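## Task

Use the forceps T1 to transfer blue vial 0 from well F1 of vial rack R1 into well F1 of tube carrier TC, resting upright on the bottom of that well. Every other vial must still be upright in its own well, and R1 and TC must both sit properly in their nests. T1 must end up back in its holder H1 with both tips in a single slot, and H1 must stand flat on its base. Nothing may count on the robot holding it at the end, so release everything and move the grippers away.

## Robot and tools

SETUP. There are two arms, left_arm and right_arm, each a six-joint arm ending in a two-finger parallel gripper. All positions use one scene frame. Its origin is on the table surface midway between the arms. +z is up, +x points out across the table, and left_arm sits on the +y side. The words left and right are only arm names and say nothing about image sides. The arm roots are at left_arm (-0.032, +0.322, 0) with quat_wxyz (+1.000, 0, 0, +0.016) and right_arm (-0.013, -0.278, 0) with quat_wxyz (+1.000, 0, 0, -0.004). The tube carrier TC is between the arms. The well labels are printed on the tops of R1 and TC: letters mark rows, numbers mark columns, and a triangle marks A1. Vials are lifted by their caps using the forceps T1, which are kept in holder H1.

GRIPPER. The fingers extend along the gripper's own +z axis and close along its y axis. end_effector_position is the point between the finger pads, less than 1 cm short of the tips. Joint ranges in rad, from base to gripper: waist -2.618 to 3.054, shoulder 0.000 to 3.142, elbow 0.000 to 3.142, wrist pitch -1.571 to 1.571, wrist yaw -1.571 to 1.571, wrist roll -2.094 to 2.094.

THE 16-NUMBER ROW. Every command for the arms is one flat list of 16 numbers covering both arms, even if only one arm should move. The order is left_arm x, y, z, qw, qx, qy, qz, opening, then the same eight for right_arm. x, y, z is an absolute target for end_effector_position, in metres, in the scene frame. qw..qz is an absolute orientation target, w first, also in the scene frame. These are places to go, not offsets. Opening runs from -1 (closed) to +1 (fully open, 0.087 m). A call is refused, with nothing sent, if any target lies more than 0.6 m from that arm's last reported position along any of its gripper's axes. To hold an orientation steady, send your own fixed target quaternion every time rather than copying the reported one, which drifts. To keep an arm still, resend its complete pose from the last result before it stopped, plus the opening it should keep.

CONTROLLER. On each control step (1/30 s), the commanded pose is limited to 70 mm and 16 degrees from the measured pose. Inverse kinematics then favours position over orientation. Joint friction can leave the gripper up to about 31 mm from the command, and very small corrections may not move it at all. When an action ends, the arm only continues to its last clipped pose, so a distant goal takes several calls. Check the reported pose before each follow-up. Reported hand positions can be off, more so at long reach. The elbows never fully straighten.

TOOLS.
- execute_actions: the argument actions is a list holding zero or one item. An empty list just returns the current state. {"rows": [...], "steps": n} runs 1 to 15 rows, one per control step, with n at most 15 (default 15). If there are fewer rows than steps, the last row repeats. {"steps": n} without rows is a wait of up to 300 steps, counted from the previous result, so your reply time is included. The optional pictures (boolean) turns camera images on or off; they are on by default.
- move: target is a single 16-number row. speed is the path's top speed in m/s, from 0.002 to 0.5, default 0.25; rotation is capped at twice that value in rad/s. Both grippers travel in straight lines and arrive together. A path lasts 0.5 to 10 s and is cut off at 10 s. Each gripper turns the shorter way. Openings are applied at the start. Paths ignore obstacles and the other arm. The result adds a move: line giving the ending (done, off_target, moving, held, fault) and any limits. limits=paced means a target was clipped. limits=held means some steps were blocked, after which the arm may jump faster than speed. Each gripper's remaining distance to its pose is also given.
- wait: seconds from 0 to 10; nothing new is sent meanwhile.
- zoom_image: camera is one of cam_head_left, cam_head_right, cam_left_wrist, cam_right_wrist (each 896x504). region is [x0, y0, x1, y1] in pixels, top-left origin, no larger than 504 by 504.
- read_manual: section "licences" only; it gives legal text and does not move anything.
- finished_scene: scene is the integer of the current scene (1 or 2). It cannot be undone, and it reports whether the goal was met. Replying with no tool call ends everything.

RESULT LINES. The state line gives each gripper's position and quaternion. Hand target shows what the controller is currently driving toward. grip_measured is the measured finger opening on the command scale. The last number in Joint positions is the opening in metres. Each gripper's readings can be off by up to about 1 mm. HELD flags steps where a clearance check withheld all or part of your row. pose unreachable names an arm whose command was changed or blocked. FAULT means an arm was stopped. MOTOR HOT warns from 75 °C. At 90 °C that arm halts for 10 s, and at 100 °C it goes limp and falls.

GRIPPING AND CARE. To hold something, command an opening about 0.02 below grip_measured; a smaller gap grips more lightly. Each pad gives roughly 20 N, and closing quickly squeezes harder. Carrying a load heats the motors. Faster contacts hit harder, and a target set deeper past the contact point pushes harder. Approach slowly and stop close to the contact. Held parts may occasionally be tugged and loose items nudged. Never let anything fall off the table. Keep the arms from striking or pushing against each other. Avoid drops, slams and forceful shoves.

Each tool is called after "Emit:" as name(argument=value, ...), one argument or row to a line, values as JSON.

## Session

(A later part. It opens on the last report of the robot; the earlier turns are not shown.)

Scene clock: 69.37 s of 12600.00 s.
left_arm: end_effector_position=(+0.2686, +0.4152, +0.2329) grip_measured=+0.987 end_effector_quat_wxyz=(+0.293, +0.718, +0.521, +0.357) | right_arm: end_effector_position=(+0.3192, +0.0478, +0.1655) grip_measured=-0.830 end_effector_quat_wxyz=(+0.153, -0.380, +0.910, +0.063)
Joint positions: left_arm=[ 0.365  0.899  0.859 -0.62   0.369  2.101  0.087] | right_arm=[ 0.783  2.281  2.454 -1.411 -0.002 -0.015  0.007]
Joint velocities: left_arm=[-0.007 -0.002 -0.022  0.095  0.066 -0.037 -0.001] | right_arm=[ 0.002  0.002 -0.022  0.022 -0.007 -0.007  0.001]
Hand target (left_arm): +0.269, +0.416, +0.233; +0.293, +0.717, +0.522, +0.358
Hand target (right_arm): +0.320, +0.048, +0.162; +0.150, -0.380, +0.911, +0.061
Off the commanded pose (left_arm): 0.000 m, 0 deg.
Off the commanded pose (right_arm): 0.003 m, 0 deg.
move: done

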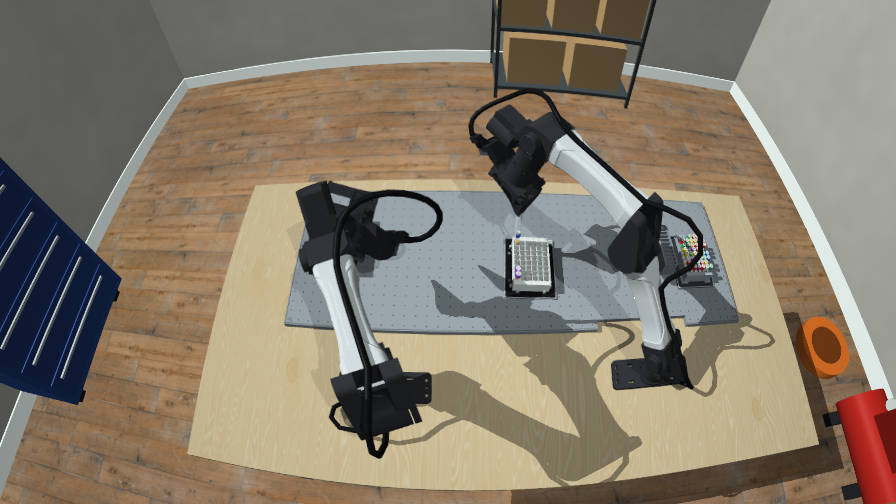

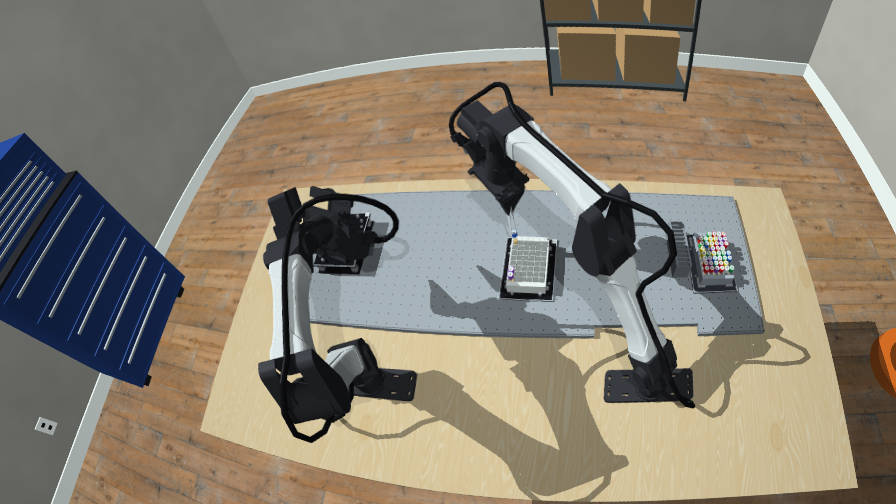

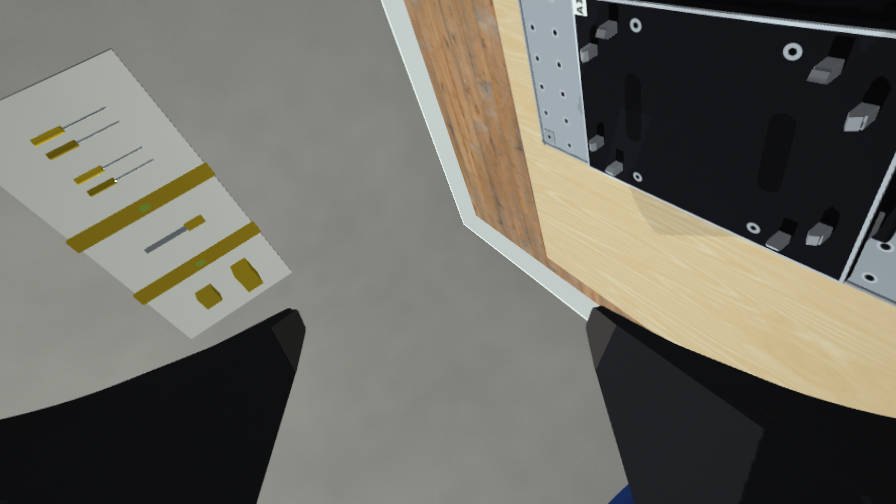

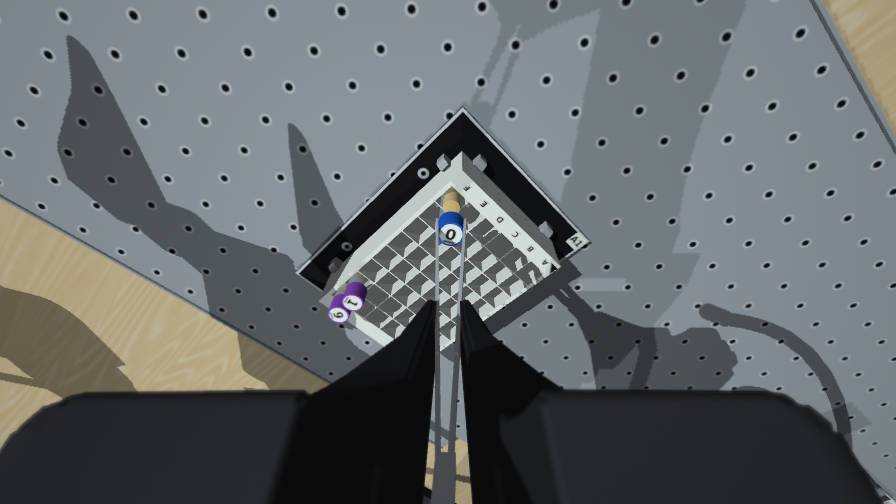

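In. Another step.

Emit:
move(
  target=[0.2685,0.4156,0.2328,0.293,0.717,0.522,0.358,1,0.3205,0.0491,0.1485,0.1355,-0.381,0.9125,0.0557,-0.838],
  speed=0.01,
)

Emit:
zoom_image(
  camera="cam_right_wrist",
  region=[400,170,500,260],
)

Emit:
zoom_image(
  camera="cam_head_right",
  region=[485,220,555,285],
)

Scene clock: 72.50 s of 12600.00 s.
left_arm: end_effector_position=(+0.2686, +0.4152, +0.2329) grip_measured=+0.987 end_effector_quat_wxyz=(+0.293, +0.718, +0.521, +0.357) | right_arm: end_effector_position=(+0.3202, +0.0488, +0.1522) grip_measured=-0.830 end_effector_quat_wxyz=(+0.140, -0.381, +0.912, +0.057)
Joint positions: left_arm=[ 0.365  0.899  0.859 -0.62   0.369  2.101  0.087] | right_arm=[ 0.783  2.311  2.454 -1.411 -0.002 -0.015  0.007]
Joint velocities: left_arm=[-0.017  0.002 -0.027  0.037 -0.007  0.066  0.   ] | right_arm=[-0.002  0.007 -0.012 -0.007  0.007  0.037 -0.001]
Hand target (left_arm): +0.269, +0.416, +0.233; +0.293, +0.717, +0.522, +0.358
Hand target (right_arm): +0.321, +0.049, +0.148; +0.136, -0.381, +0.913, +0.056
Off the commanded pose (left_arm): 0.000 m, 0 deg.
Off the commanded pose (right_arm): 0.004 m, 1 deg.
move: done

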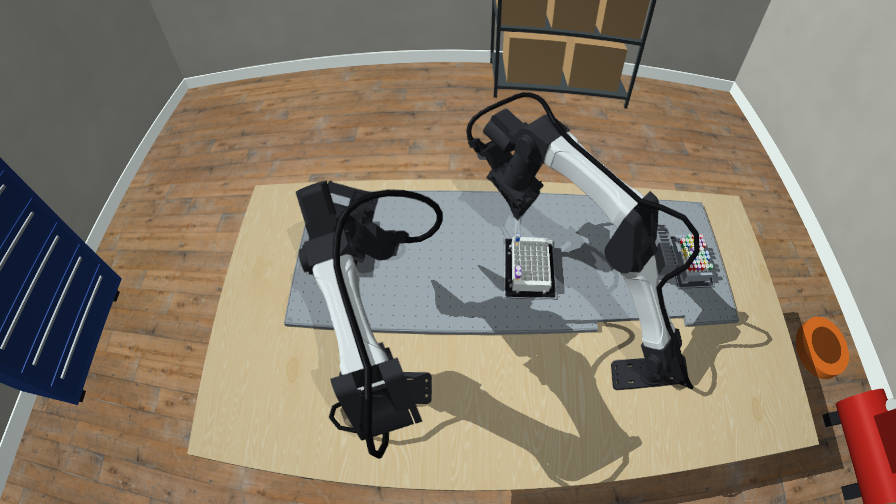

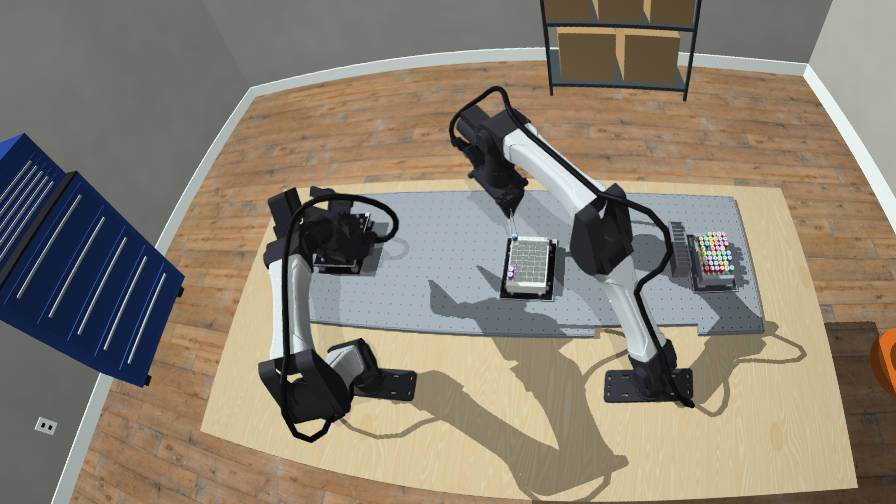

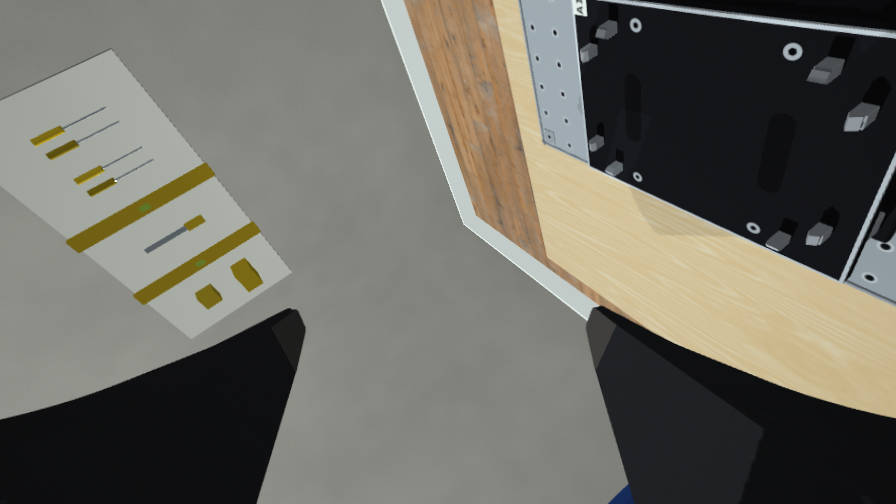

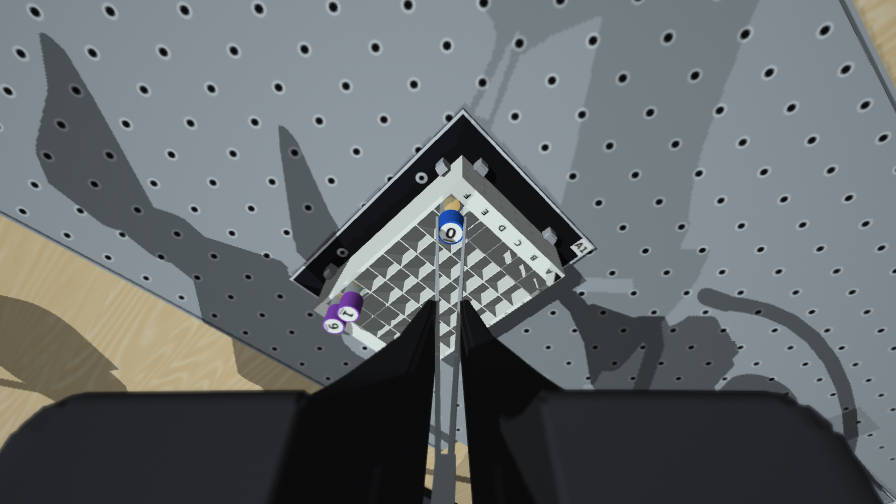

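Region (400, 170, 500, 260) of cam_right_wrist's 896x504 image, scaled by 5.040, with more detail than that image has; it fills the top 454 rows of this view, and the rest is white.

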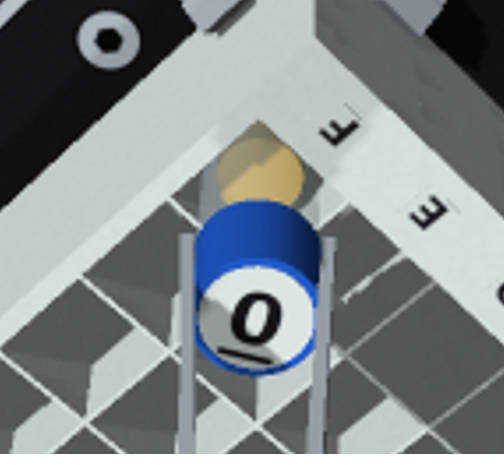

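Region (485, 220, 555, 285) of cam_head_right's 896x504 image, scaled by 7.200, with more detail than that image has; it fills the top 468 rows of this view, and the rest is white.

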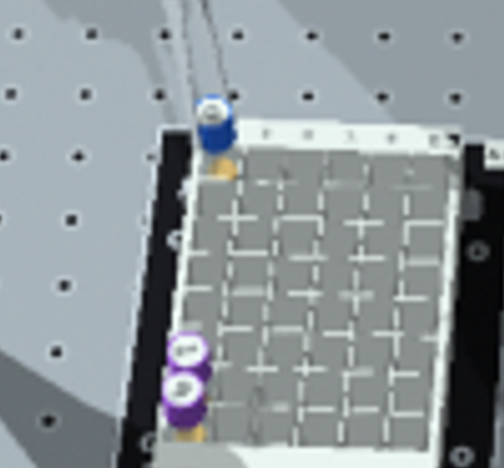

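A few mm more, then release and lift.

Emit:
move(
  target=[0.2685,0.4156,0.2328,0.293,0.717,0.522,0.358,1,0.3207,0.0493,0.1445,0.132,-0.3815,0.913,0.0537,-0.838],
  speed=0.008,
)

Emit:
move(
  target=[0.2685,0.4156,0.2328,0.293,0.717,0.522,0.358,1,0.3205,0.0491,0.1485,0.136,-0.3812,0.9125,0.0555,-0.77],
  speed=0.008,
)

Emit:
move(
  target=[0.2685,0.4156,0.2328,0.293,0.717,0.522,0.358,1,0.317,0.0455,0.19,0.178,-0.378,0.906,0.073,-0.77],
  speed=0.04,
)

Emit:
zoom_image(
  camera="cam_head_right",
  region=[485,220,555,285],
)

Emit:
move(
  target=[0.2685,0.4156,0.2328,0.293,0.717,0.522,0.358,1,0.328,-0.365,0.185,0.185,-0.026,0.982,0.005,-0.82],
  speed=0.2,
)

Scene clock: 75.43 s of 12600.00 s.
left_arm: end_effector_position=(+0.2686, +0.4152, +0.2329) grip_measured=+0.987 end_effector_quat_wxyz=(+0.293, +0.718, +0.521, +0.357) | right_arm: end_effector_position=(+0.3202, +0.0488, +0.1522) grip_measured=-0.830 end_effector_quat_wxyz=(+0.140, -0.381, +0.912, +0.057)
Joint positions: left_arm=[ 0.365  0.899  0.859 -0.62   0.369  2.101  0.087] | right_arm=[ 0.783  2.311  2.454 -1.411 -0.002 -0.015  0.007]
Joint velocities: left_arm=[ 0.012 -0.002  0.002  0.051 -0.066 -0.051  0.   ] | right_arm=[ 0.007 -0.007  0.012  0.007 -0.037 -0.051 -0.001]
Hand target (left_arm): +0.269, +0.416, +0.233; +0.293, +0.717, +0.522, +0.358
Hand target (right_arm): +0.321, +0.049, +0.144; +0.132, -0.382, +0.913, +0.054
Off the commanded pose (left_arm): 0.000 m, 0 deg.
Off the commanded pose (right_arm): 0.008 m, 1 deg.
move: done

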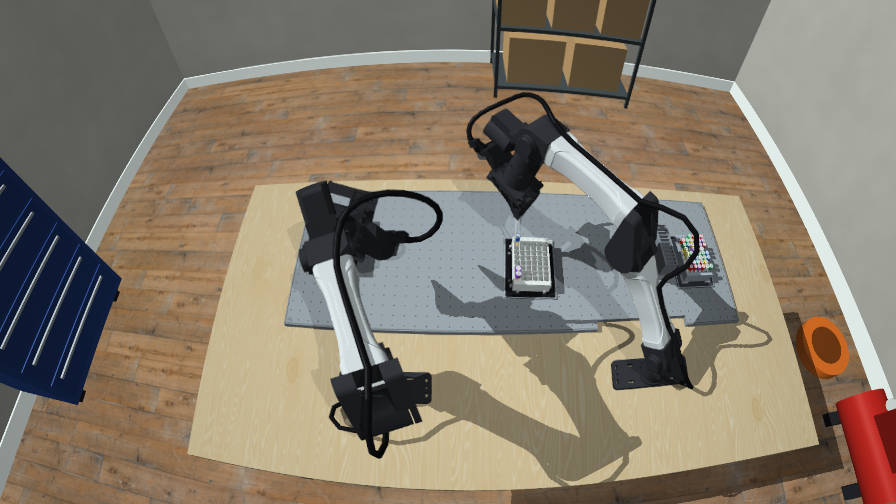

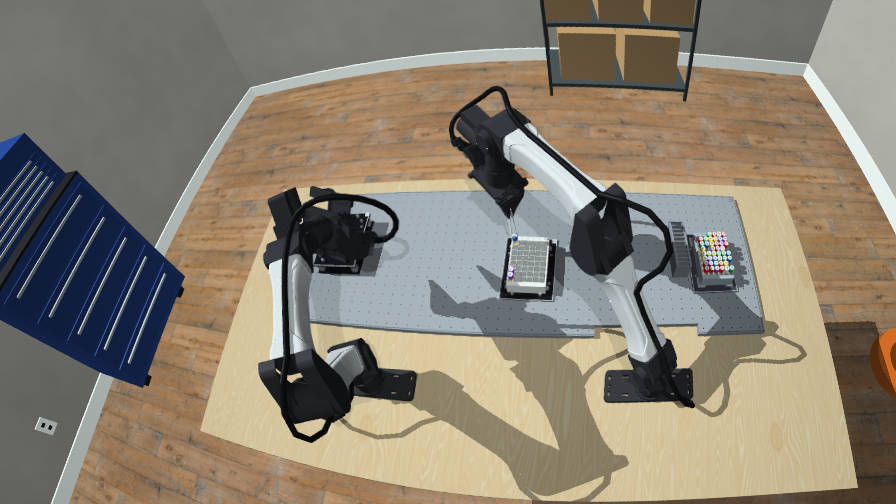

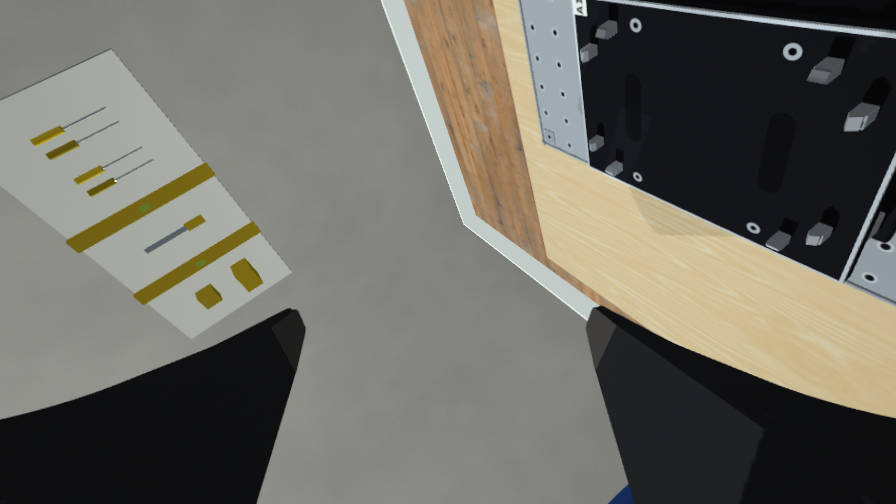

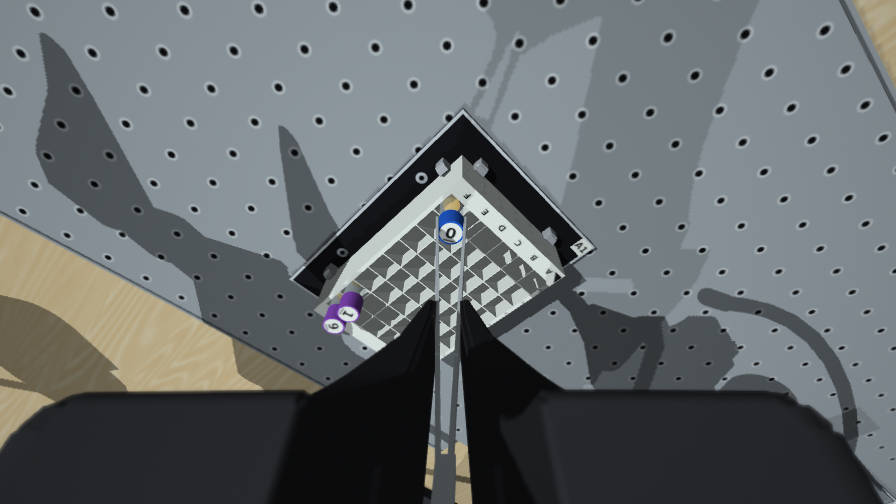

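Scene clock: 76.17 s of 12600.00 s.
left_arm: end_effector_position=(+0.2686, +0.4152, +0.2329) grip_measured=+0.987 end_effector_quat_wxyz=(+0.293, +0.718, +0.521, +0.357) | right_arm: end_effector_position=(+0.3202, +0.0488, +0.1522) grip_measured=-0.770 end_effector_quat_wxyz=(+0.140, -0.381, +0.912, +0.057)
Joint positions: left_arm=[ 0.365  0.899  0.859 -0.62   0.369  2.101  0.087] | right_arm=[ 0.783  2.311  2.454 -1.411 -0.002 -0.015  0.01 ]
Joint velocities: left_arm=[-0.002  0.012 -0.017  0.037  0.007 -0.11  -0.   ] | right_arm=[ 0.002 -0.007  0.007 -0.022  0.022 -0.051 -0.   ]
Hand target (left_arm): +0.269, +0.416, +0.233; +0.293, +0.717, +0.522, +0.358
Hand target (right_arm): +0.321, +0.049, +0.148; +0.136, -0.381, +0.913, +0.056
Off the commanded pose (left_arm): 0.000 m, 0 deg.
Off the commanded pose (right_arm): 0.004 m, 0 deg.
move: done

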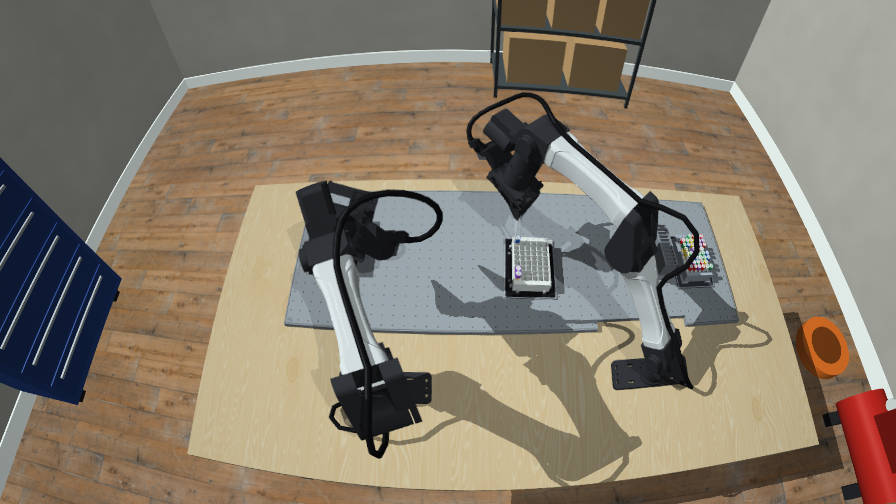

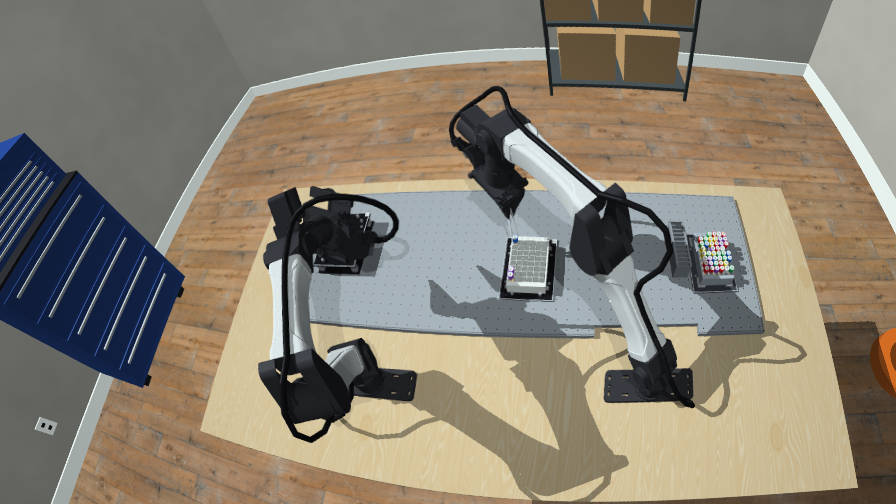

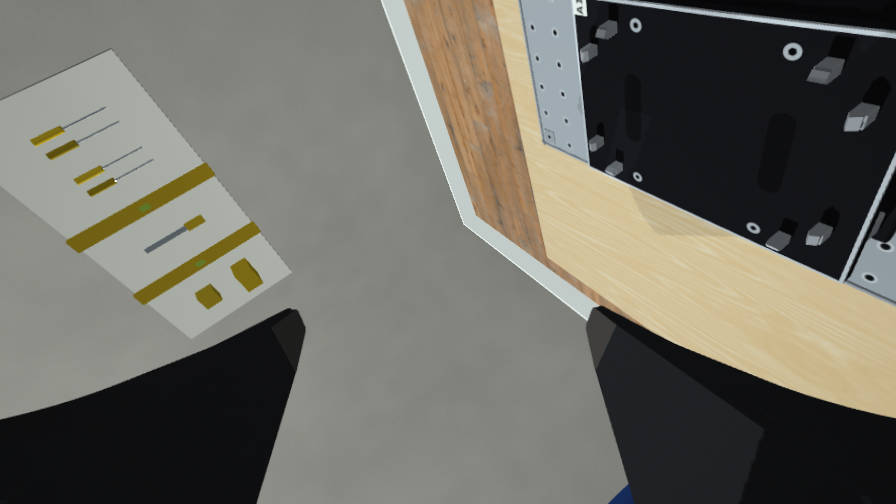

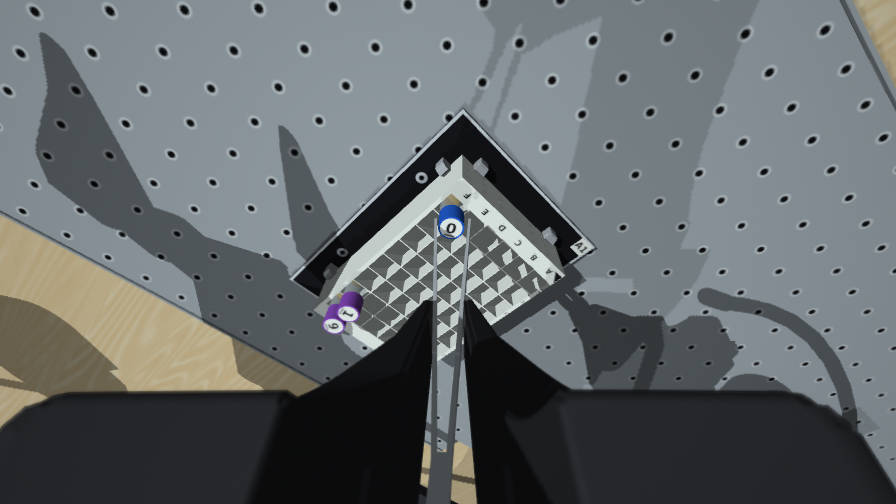

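Scene clock: 77.53 s of 12600.00 s.
left_arm: end_effector_position=(+0.2686, +0.4152, +0.2329) grip_measured=+0.987 end_effector_quat_wxyz=(+0.293, +0.718, +0.521, +0.357) | right_arm: end_effector_position=(+0.3178, +0.0465, +0.1800) grip_measured=-0.770 end_effector_quat_wxyz=(+0.168, -0.379, +0.907, +0.069)
Joint positions: left_arm=[ 0.365  0.899  0.859 -0.62   0.369  2.101  0.087] | right_arm=[ 0.783  2.248  2.454 -1.411 -0.002 -0.015  0.01 ]
Joint velocities: left_arm=[ 0.017  0.012 -0.007  0.022 -0.095 -0.007 -0.   ] | right_arm=[-0.012  0.012 -0.007  0.037 -0.051  0.051 -0.   ]
Hand target (left_arm): +0.269, +0.416, +0.233; +0.293, +0.717, +0.522, +0.358
Hand target (right_arm): +0.317, +0.045, +0.190; +0.178, -0.377, +0.906, +0.073
Off the commanded pose (left_arm): 0.000 m, 0 deg.
Off the commanded pose (right_arm): 0.010 m, 1 deg.
move: done

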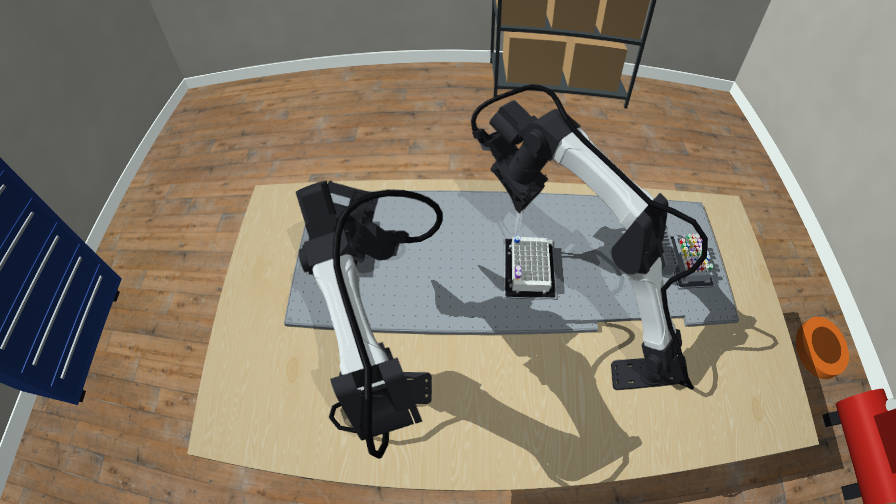

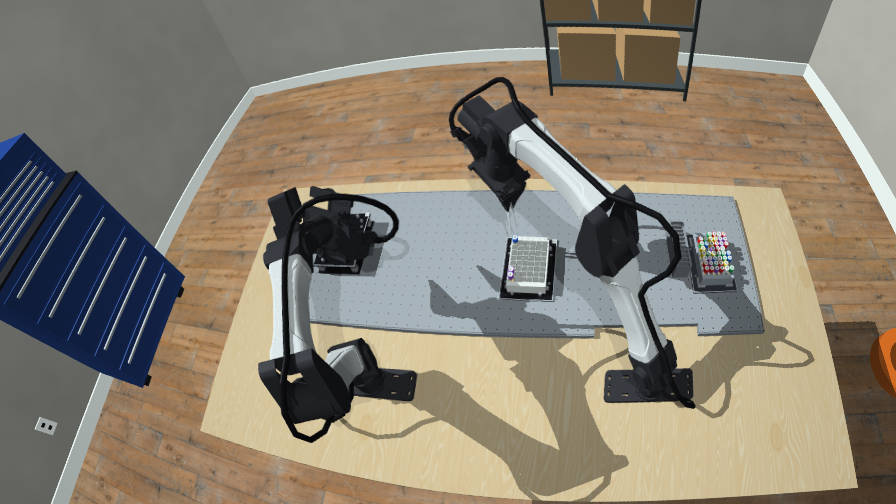

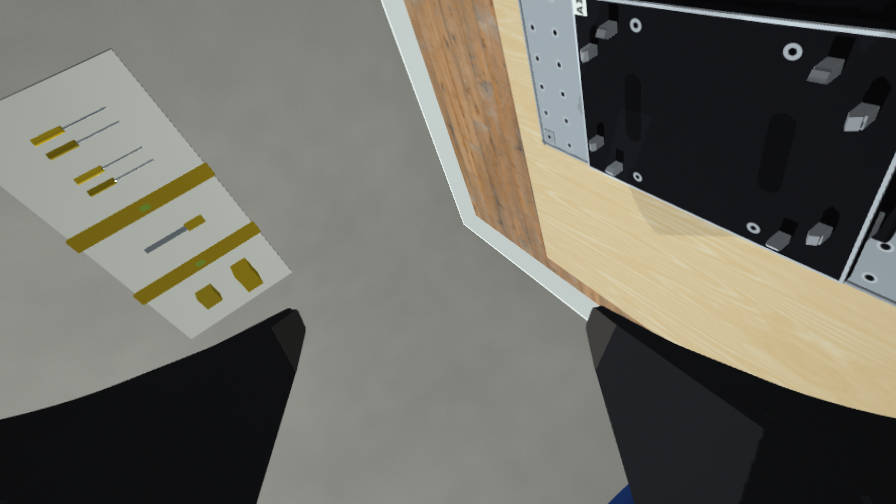

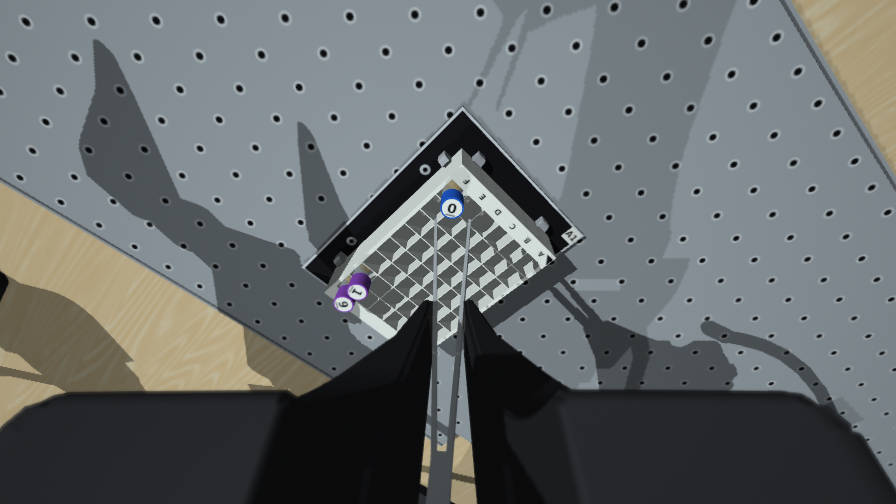

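Region (485, 220, 555, 285) of cam_head_right's 896x504 image, scaled by 7.200, with more detail than that image has; it fills the top 468 rows of this view, and the rest is white.

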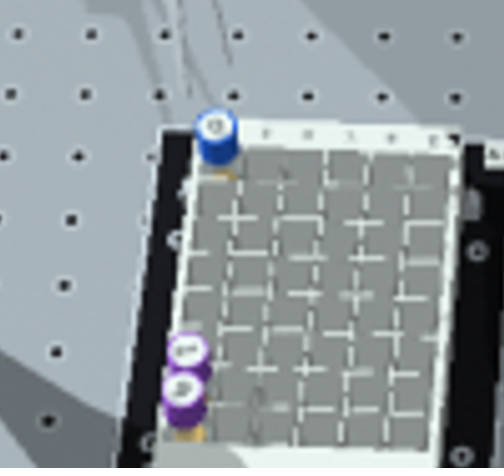

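Scene clock: 80.07 s of 12600.00 s.
left_arm: end_effector_position=(+0.2686, +0.4152, +0.2329) grip_measured=+0.987 end_effector_quat_wxyz=(+0.293, +0.718, +0.521, +0.357) | right_arm: end_effector_position=(+0.3266, -0.3679, +0.1797) grip_measured=-0.819 end_effector_quat_wxyz=(+0.172, -0.024, +0.985, -0.012)
Joint positions: left_arm=[ 0.365  0.899  0.859 -0.62   0.369  2.101  0.087] | right_arm=[-0.253  1.721  1.696 -1.207 -0.072 -0.297  0.008]
Joint velocities: left_arm=[ 0.017 -0.022 -0.017  0.037 -0.007 -0.007 -0.   ] | right_arm=[-0.007 -0.012  0.017 -0.037 -0.007 -0.007 -0.001]
Hand target (left_arm): +0.269, +0.416, +0.233; +0.293, +0.717, +0.522, +0.358
Hand target (right_arm): +0.333, -0.369, +0.184; +0.181, -0.028, +0.983, -0.009
Off the commanded pose (left_arm): 0.000 m, 0 deg.
Off the commanded pose (right_arm): 0.006 m, 2 deg.
move: done

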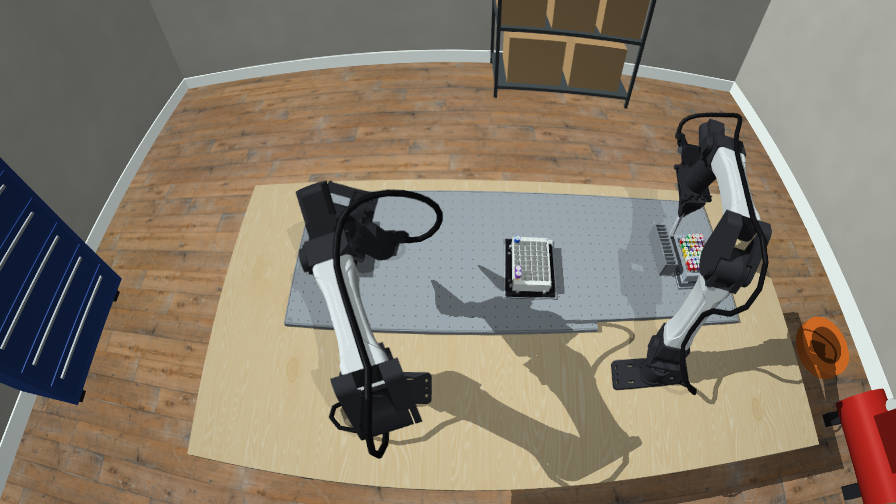

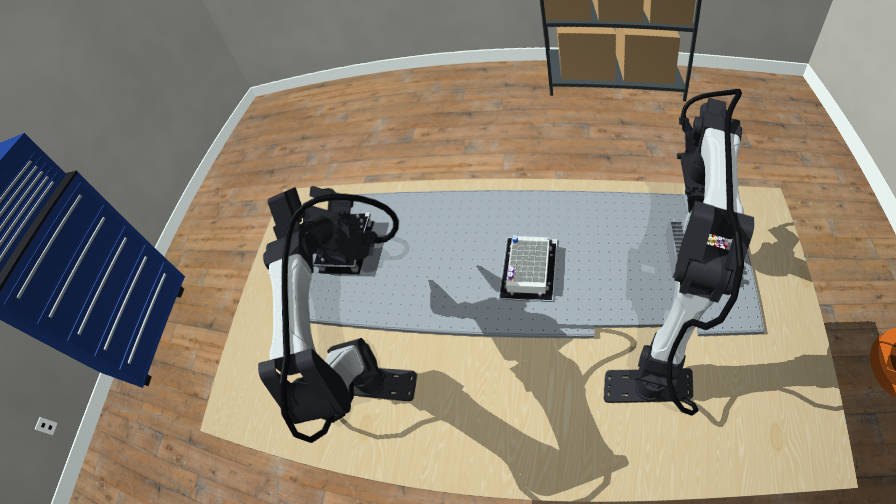

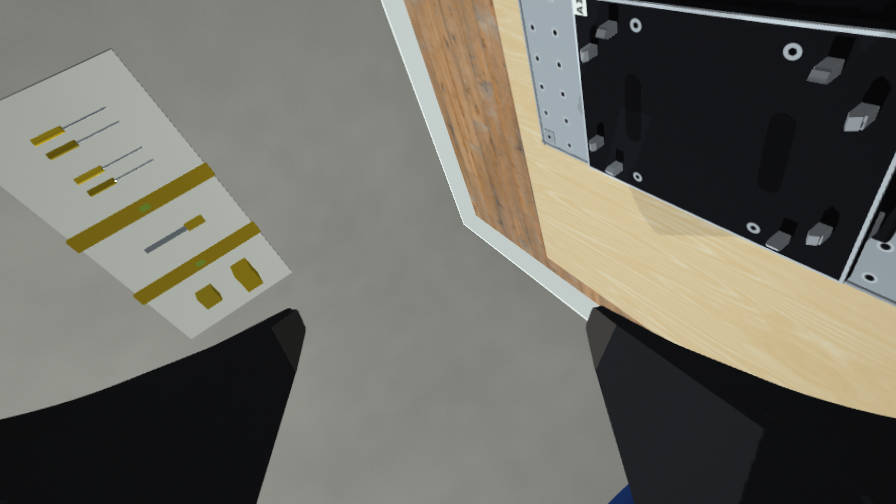

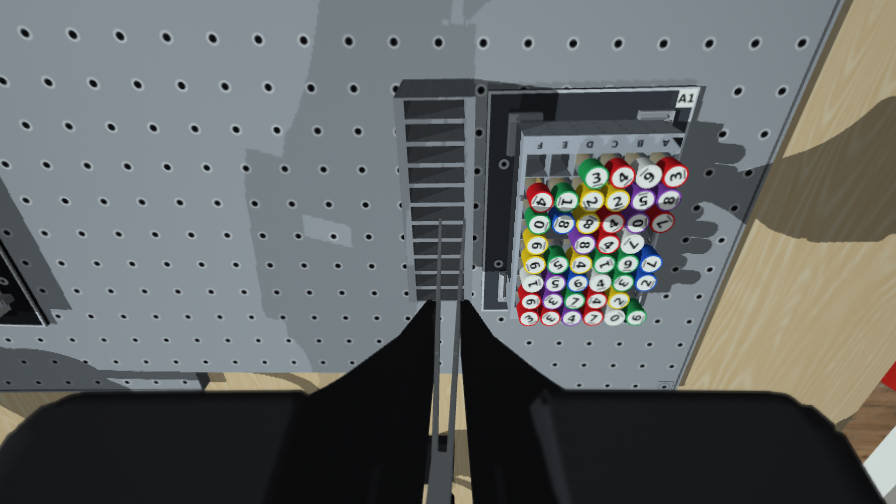

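Emit:
move(
  target=[0.2685,0.4156,0.2328,0.293,0.717,0.522,0.358,1,0.328,-0.359,0.165,0.185,-0.026,0.982,0.015,-0.82],
  speed=0.03,
)

Emit:
zoom_image(
  camera="cam_right_wrist",
  region=[330,120,570,320],
)

Scene clock: 84.70 s of 12600.00 s.
left_arm: end_effector_position=(+0.2686, +0.4152, +0.2329) grip_measured=+0.987 end_effector_quat_wxyz=(+0.293, +0.718, +0.521, +0.357) | right_arm: end_effector_position=(+0.3285, -0.3600, +0.1623) grip_measured=-0.819 end_effector_quat_wxyz=(+0.172, -0.029, +0.985, +0.012)
Joint positions: left_arm=[ 0.365  0.899  0.859 -0.62   0.369  2.101  0.087] | right_arm=[-0.253  1.721  1.628 -1.152 -0.119 -0.299  0.008]
Joint velocities: left_arm=[-0.002  0.002  0.002 -0.081  0.022  0.066  0.   ] | right_arm=[-0.002  0.002 -0.012 -0.007 -0.051 -0.022 -0.001]
Hand target (left_arm): +0.269, +0.416, +0.233; +0.293, +0.717, +0.522, +0.358
Hand target (right_arm): +0.328, -0.359, +0.165; +0.185, -0.026, +0.982, +0.015
Off the commanded pose (left_arm): 0.000 m, 0 deg.
Off the commanded pose (right_arm): 0.003 m, 2 deg.
After step 90, 0.40 s passed at rest.
move: done

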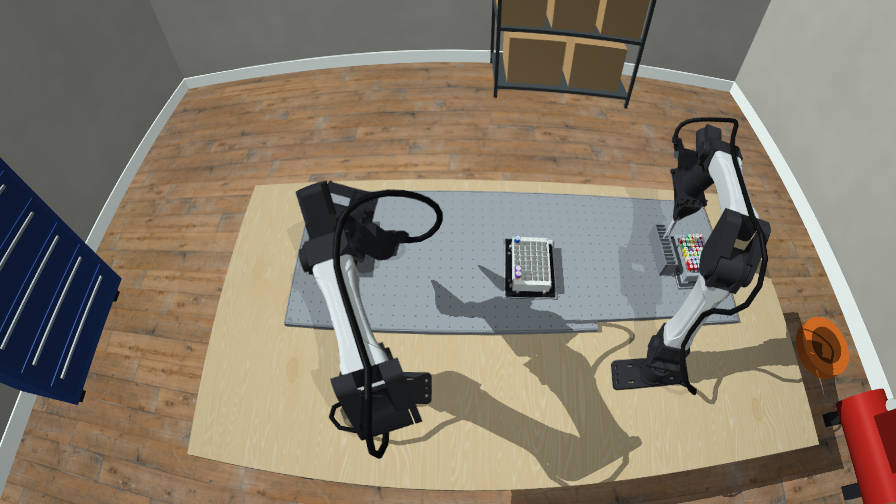

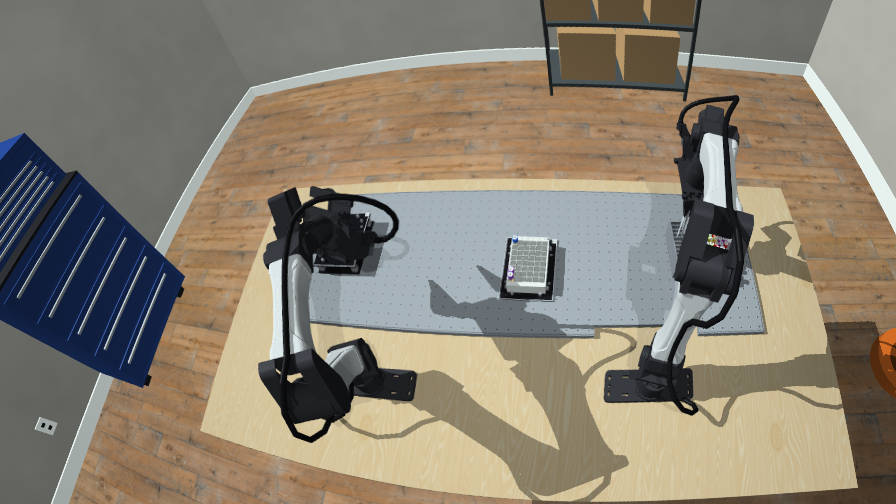

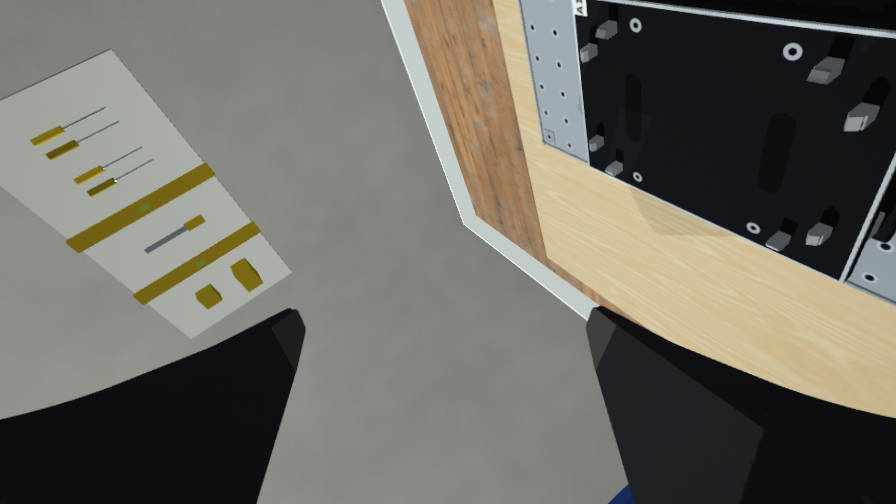

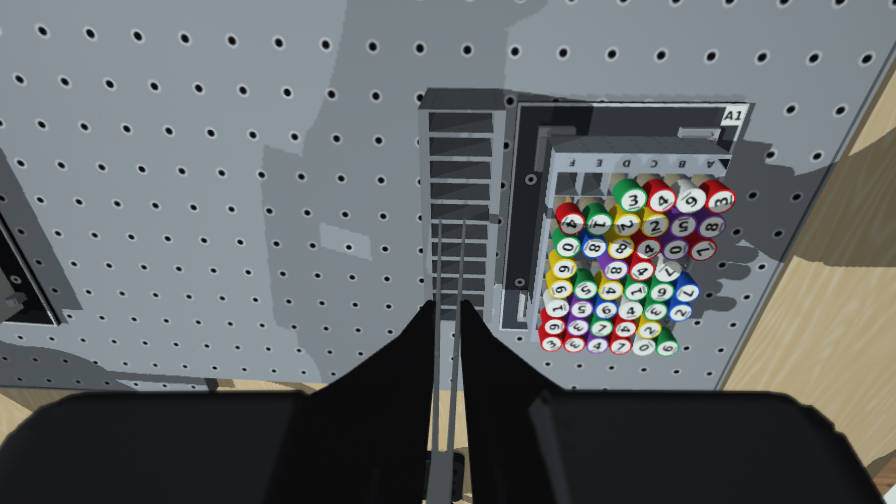

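Region (330, 120, 570, 320) of cam_right_wrist's 896x504 image, scaled by 2.100, with more detail than that image has.

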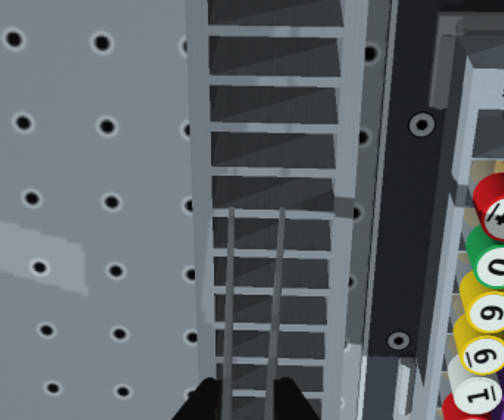

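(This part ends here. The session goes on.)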